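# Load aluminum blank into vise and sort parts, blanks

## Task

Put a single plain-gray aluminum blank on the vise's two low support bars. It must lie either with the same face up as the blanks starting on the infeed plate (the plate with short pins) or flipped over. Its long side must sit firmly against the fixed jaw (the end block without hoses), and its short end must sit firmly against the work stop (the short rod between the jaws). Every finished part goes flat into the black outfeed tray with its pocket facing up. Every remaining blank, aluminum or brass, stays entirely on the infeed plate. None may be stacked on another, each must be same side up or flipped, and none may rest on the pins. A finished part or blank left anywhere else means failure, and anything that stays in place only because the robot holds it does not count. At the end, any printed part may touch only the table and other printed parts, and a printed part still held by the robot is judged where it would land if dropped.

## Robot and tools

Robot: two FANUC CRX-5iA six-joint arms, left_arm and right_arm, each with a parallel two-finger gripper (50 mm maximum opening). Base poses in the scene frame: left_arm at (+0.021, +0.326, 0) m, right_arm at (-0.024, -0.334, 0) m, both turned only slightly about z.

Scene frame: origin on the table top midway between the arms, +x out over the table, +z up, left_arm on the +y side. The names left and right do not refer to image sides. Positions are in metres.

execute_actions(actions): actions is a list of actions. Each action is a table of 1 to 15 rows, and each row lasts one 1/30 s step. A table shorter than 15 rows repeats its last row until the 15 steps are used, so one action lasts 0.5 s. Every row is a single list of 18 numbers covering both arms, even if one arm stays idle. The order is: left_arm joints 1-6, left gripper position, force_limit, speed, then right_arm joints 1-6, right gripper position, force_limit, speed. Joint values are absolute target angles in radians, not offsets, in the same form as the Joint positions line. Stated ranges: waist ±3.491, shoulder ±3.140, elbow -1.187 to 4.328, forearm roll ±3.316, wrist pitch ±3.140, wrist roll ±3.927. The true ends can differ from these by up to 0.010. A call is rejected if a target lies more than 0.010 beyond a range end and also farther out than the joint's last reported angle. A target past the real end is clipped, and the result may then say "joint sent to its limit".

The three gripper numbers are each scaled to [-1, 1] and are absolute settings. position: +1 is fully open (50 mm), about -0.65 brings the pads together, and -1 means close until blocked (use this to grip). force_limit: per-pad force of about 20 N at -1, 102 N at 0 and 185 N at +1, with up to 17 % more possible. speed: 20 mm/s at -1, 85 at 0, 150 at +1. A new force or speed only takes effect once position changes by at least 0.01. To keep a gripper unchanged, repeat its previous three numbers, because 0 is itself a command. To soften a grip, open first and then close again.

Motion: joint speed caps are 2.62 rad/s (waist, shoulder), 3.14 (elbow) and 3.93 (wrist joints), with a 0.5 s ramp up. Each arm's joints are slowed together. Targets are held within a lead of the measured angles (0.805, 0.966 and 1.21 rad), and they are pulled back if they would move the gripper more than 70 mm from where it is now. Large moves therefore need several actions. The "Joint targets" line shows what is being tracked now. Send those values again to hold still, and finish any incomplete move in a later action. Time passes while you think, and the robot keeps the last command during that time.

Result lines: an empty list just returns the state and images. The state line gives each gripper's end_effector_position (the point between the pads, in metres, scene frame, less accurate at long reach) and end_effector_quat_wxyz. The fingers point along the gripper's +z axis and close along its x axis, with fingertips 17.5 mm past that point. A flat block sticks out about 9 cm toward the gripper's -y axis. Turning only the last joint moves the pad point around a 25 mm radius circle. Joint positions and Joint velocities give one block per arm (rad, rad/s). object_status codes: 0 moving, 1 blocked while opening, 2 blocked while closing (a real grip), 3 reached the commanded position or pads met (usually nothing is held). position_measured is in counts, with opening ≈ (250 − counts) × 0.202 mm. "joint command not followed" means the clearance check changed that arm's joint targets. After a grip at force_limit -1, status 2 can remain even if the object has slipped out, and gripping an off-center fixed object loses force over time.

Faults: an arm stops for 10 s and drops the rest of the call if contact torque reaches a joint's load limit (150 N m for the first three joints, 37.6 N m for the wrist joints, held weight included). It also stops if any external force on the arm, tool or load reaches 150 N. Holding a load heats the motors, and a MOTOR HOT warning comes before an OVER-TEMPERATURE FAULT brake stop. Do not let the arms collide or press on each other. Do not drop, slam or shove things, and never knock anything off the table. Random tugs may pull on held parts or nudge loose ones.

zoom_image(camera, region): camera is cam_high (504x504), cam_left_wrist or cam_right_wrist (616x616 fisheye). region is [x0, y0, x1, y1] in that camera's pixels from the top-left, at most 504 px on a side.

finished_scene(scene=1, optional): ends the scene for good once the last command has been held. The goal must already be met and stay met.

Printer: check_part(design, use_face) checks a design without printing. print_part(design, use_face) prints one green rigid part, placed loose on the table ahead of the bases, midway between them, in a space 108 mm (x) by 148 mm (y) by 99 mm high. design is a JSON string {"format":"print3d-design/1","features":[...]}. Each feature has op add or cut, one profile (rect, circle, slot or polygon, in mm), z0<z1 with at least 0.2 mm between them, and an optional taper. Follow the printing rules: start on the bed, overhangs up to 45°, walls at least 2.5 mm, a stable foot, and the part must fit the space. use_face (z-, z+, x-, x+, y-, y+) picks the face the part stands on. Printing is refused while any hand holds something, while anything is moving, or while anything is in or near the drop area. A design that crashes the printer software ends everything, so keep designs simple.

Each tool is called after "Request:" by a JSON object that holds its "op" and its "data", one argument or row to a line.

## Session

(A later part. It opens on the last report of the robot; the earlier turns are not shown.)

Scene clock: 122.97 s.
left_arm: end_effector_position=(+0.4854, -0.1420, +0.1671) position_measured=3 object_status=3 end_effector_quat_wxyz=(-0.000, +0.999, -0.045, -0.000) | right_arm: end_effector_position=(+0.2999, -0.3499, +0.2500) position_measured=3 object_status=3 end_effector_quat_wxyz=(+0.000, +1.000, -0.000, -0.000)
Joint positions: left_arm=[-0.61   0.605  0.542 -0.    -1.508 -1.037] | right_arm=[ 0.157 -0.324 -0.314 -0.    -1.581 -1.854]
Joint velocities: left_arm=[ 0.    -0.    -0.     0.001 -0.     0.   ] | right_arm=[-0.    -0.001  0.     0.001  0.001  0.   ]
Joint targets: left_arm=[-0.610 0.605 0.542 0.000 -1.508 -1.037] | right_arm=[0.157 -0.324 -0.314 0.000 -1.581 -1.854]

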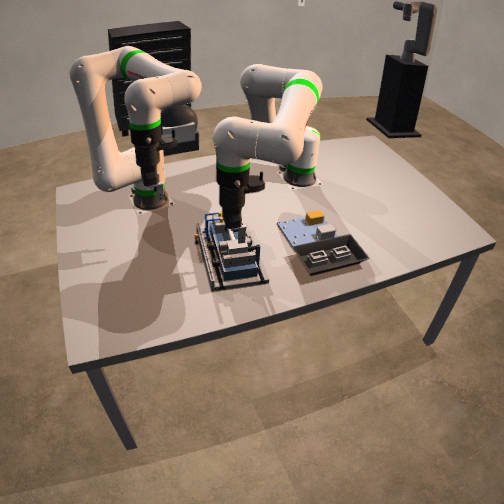

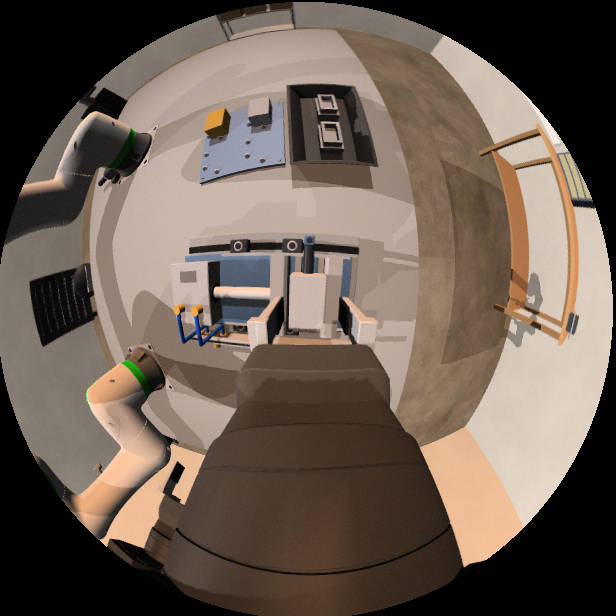

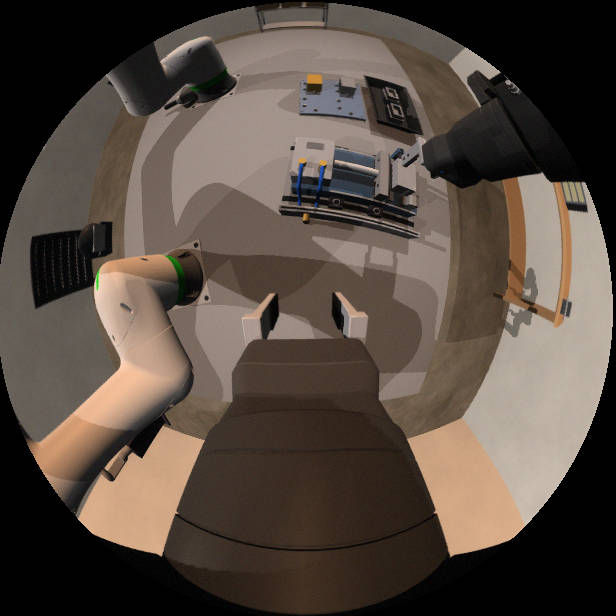

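Request:
{"op": "zoom_image", "data": {
  "camera": "cam_left_wrist",
  "region": [180, 70, 400, 350]
}}

Region (180, 70, 400, 350) of cam_left_wrist's 616x616 image, scaled by 1.800, with more detail than that image has; it fills the left 396 columns of this view, and the rest is white.

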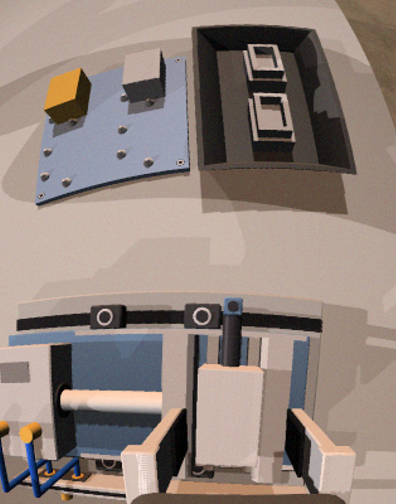

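Request:
{"op": "execute_actions", "data": {
  "actions": [
    [[0.2145,-0.418,-0.258,0,-1.731,-1.771,1,-1,0,0.1575,-0.3237,-0.3137,0,-1.5809,-1.8543,1,0,0]],
    [[0.2145,-0.418,-0.258,0,-1.731,-1.771,1,-1,0,0.1575,-0.3237,-0.3137,0,-1.5809,-1.8543,1,0,0]],
    [[0.2145,-0.418,-0.258,0,-1.731,-1.771,1,-1,0,0.1575,-0.3237,-0.3137,0,-1.5809,-1.8543,1,0,0]],
    [[0.2145,-0.418,-0.258,0,-1.731,-1.771,1,-1,0,0.1575,-0.3237,-0.3137,0,-1.5809,-1.8543,1,0,0]],
    [[0.2145,-0.418,-0.258,0,-1.731,-1.771,1,-1,0,0.1575,-0.3237,-0.3137,0,-1.5809,-1.8543,1,0,0]]
  ]
}}

Scene clock: 126.37 s.
left_arm: end_effector_position=(+0.3001, +0.2747, +0.3002) position_measured=3 object_status=3 end_effector_quat_wxyz=(+0.000, +1.000, +0.000, -0.000) | right_arm: end_effector_position=(+0.2999, -0.3499, +0.2500) position_measured=3 object_status=3 end_effector_quat_wxyz=(+0.000, +1.000, -0.000, -0.000)
Joint positions: left_arm=[ 0.214 -0.418 -0.258 -0.    -1.731 -1.771] | right_arm=[ 0.158 -0.324 -0.314 -0.    -1.581 -1.854]
Joint velocities: left_arm=[-0.     0.     0.001 -0.    -0.    -0.   ] | right_arm=[ 0.     0.    -0.     0.    -0.001  0.   ]
Joint targets: left_arm=[0.215 -0.418 -0.258 0.000 -1.731 -1.771] | right_arm=[0.157 -0.324 -0.314 0.000 -1.581 -1.854]

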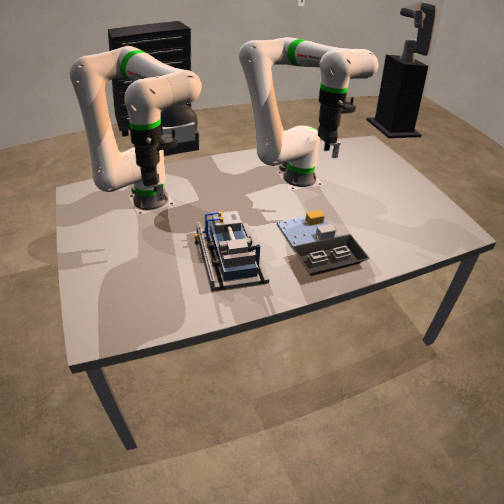

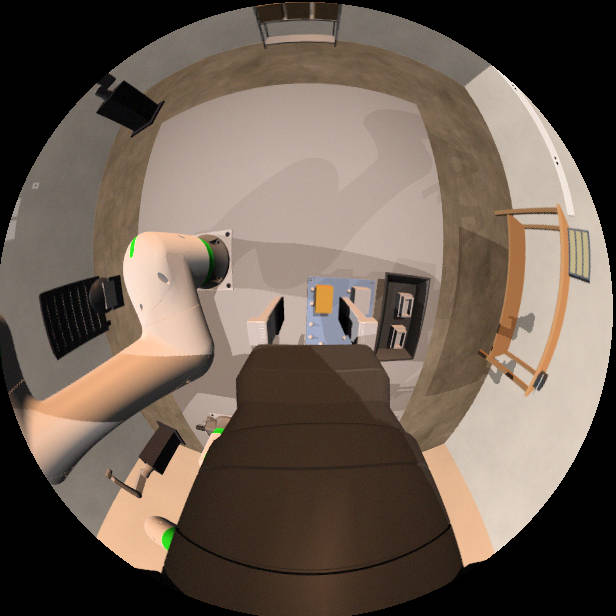

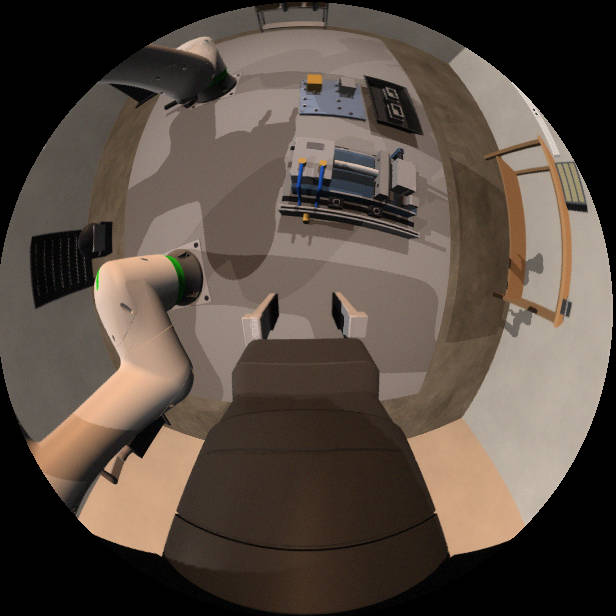

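Request:
{"op": "finished_scene", "data": {

}}

The scene is finished: the task was done.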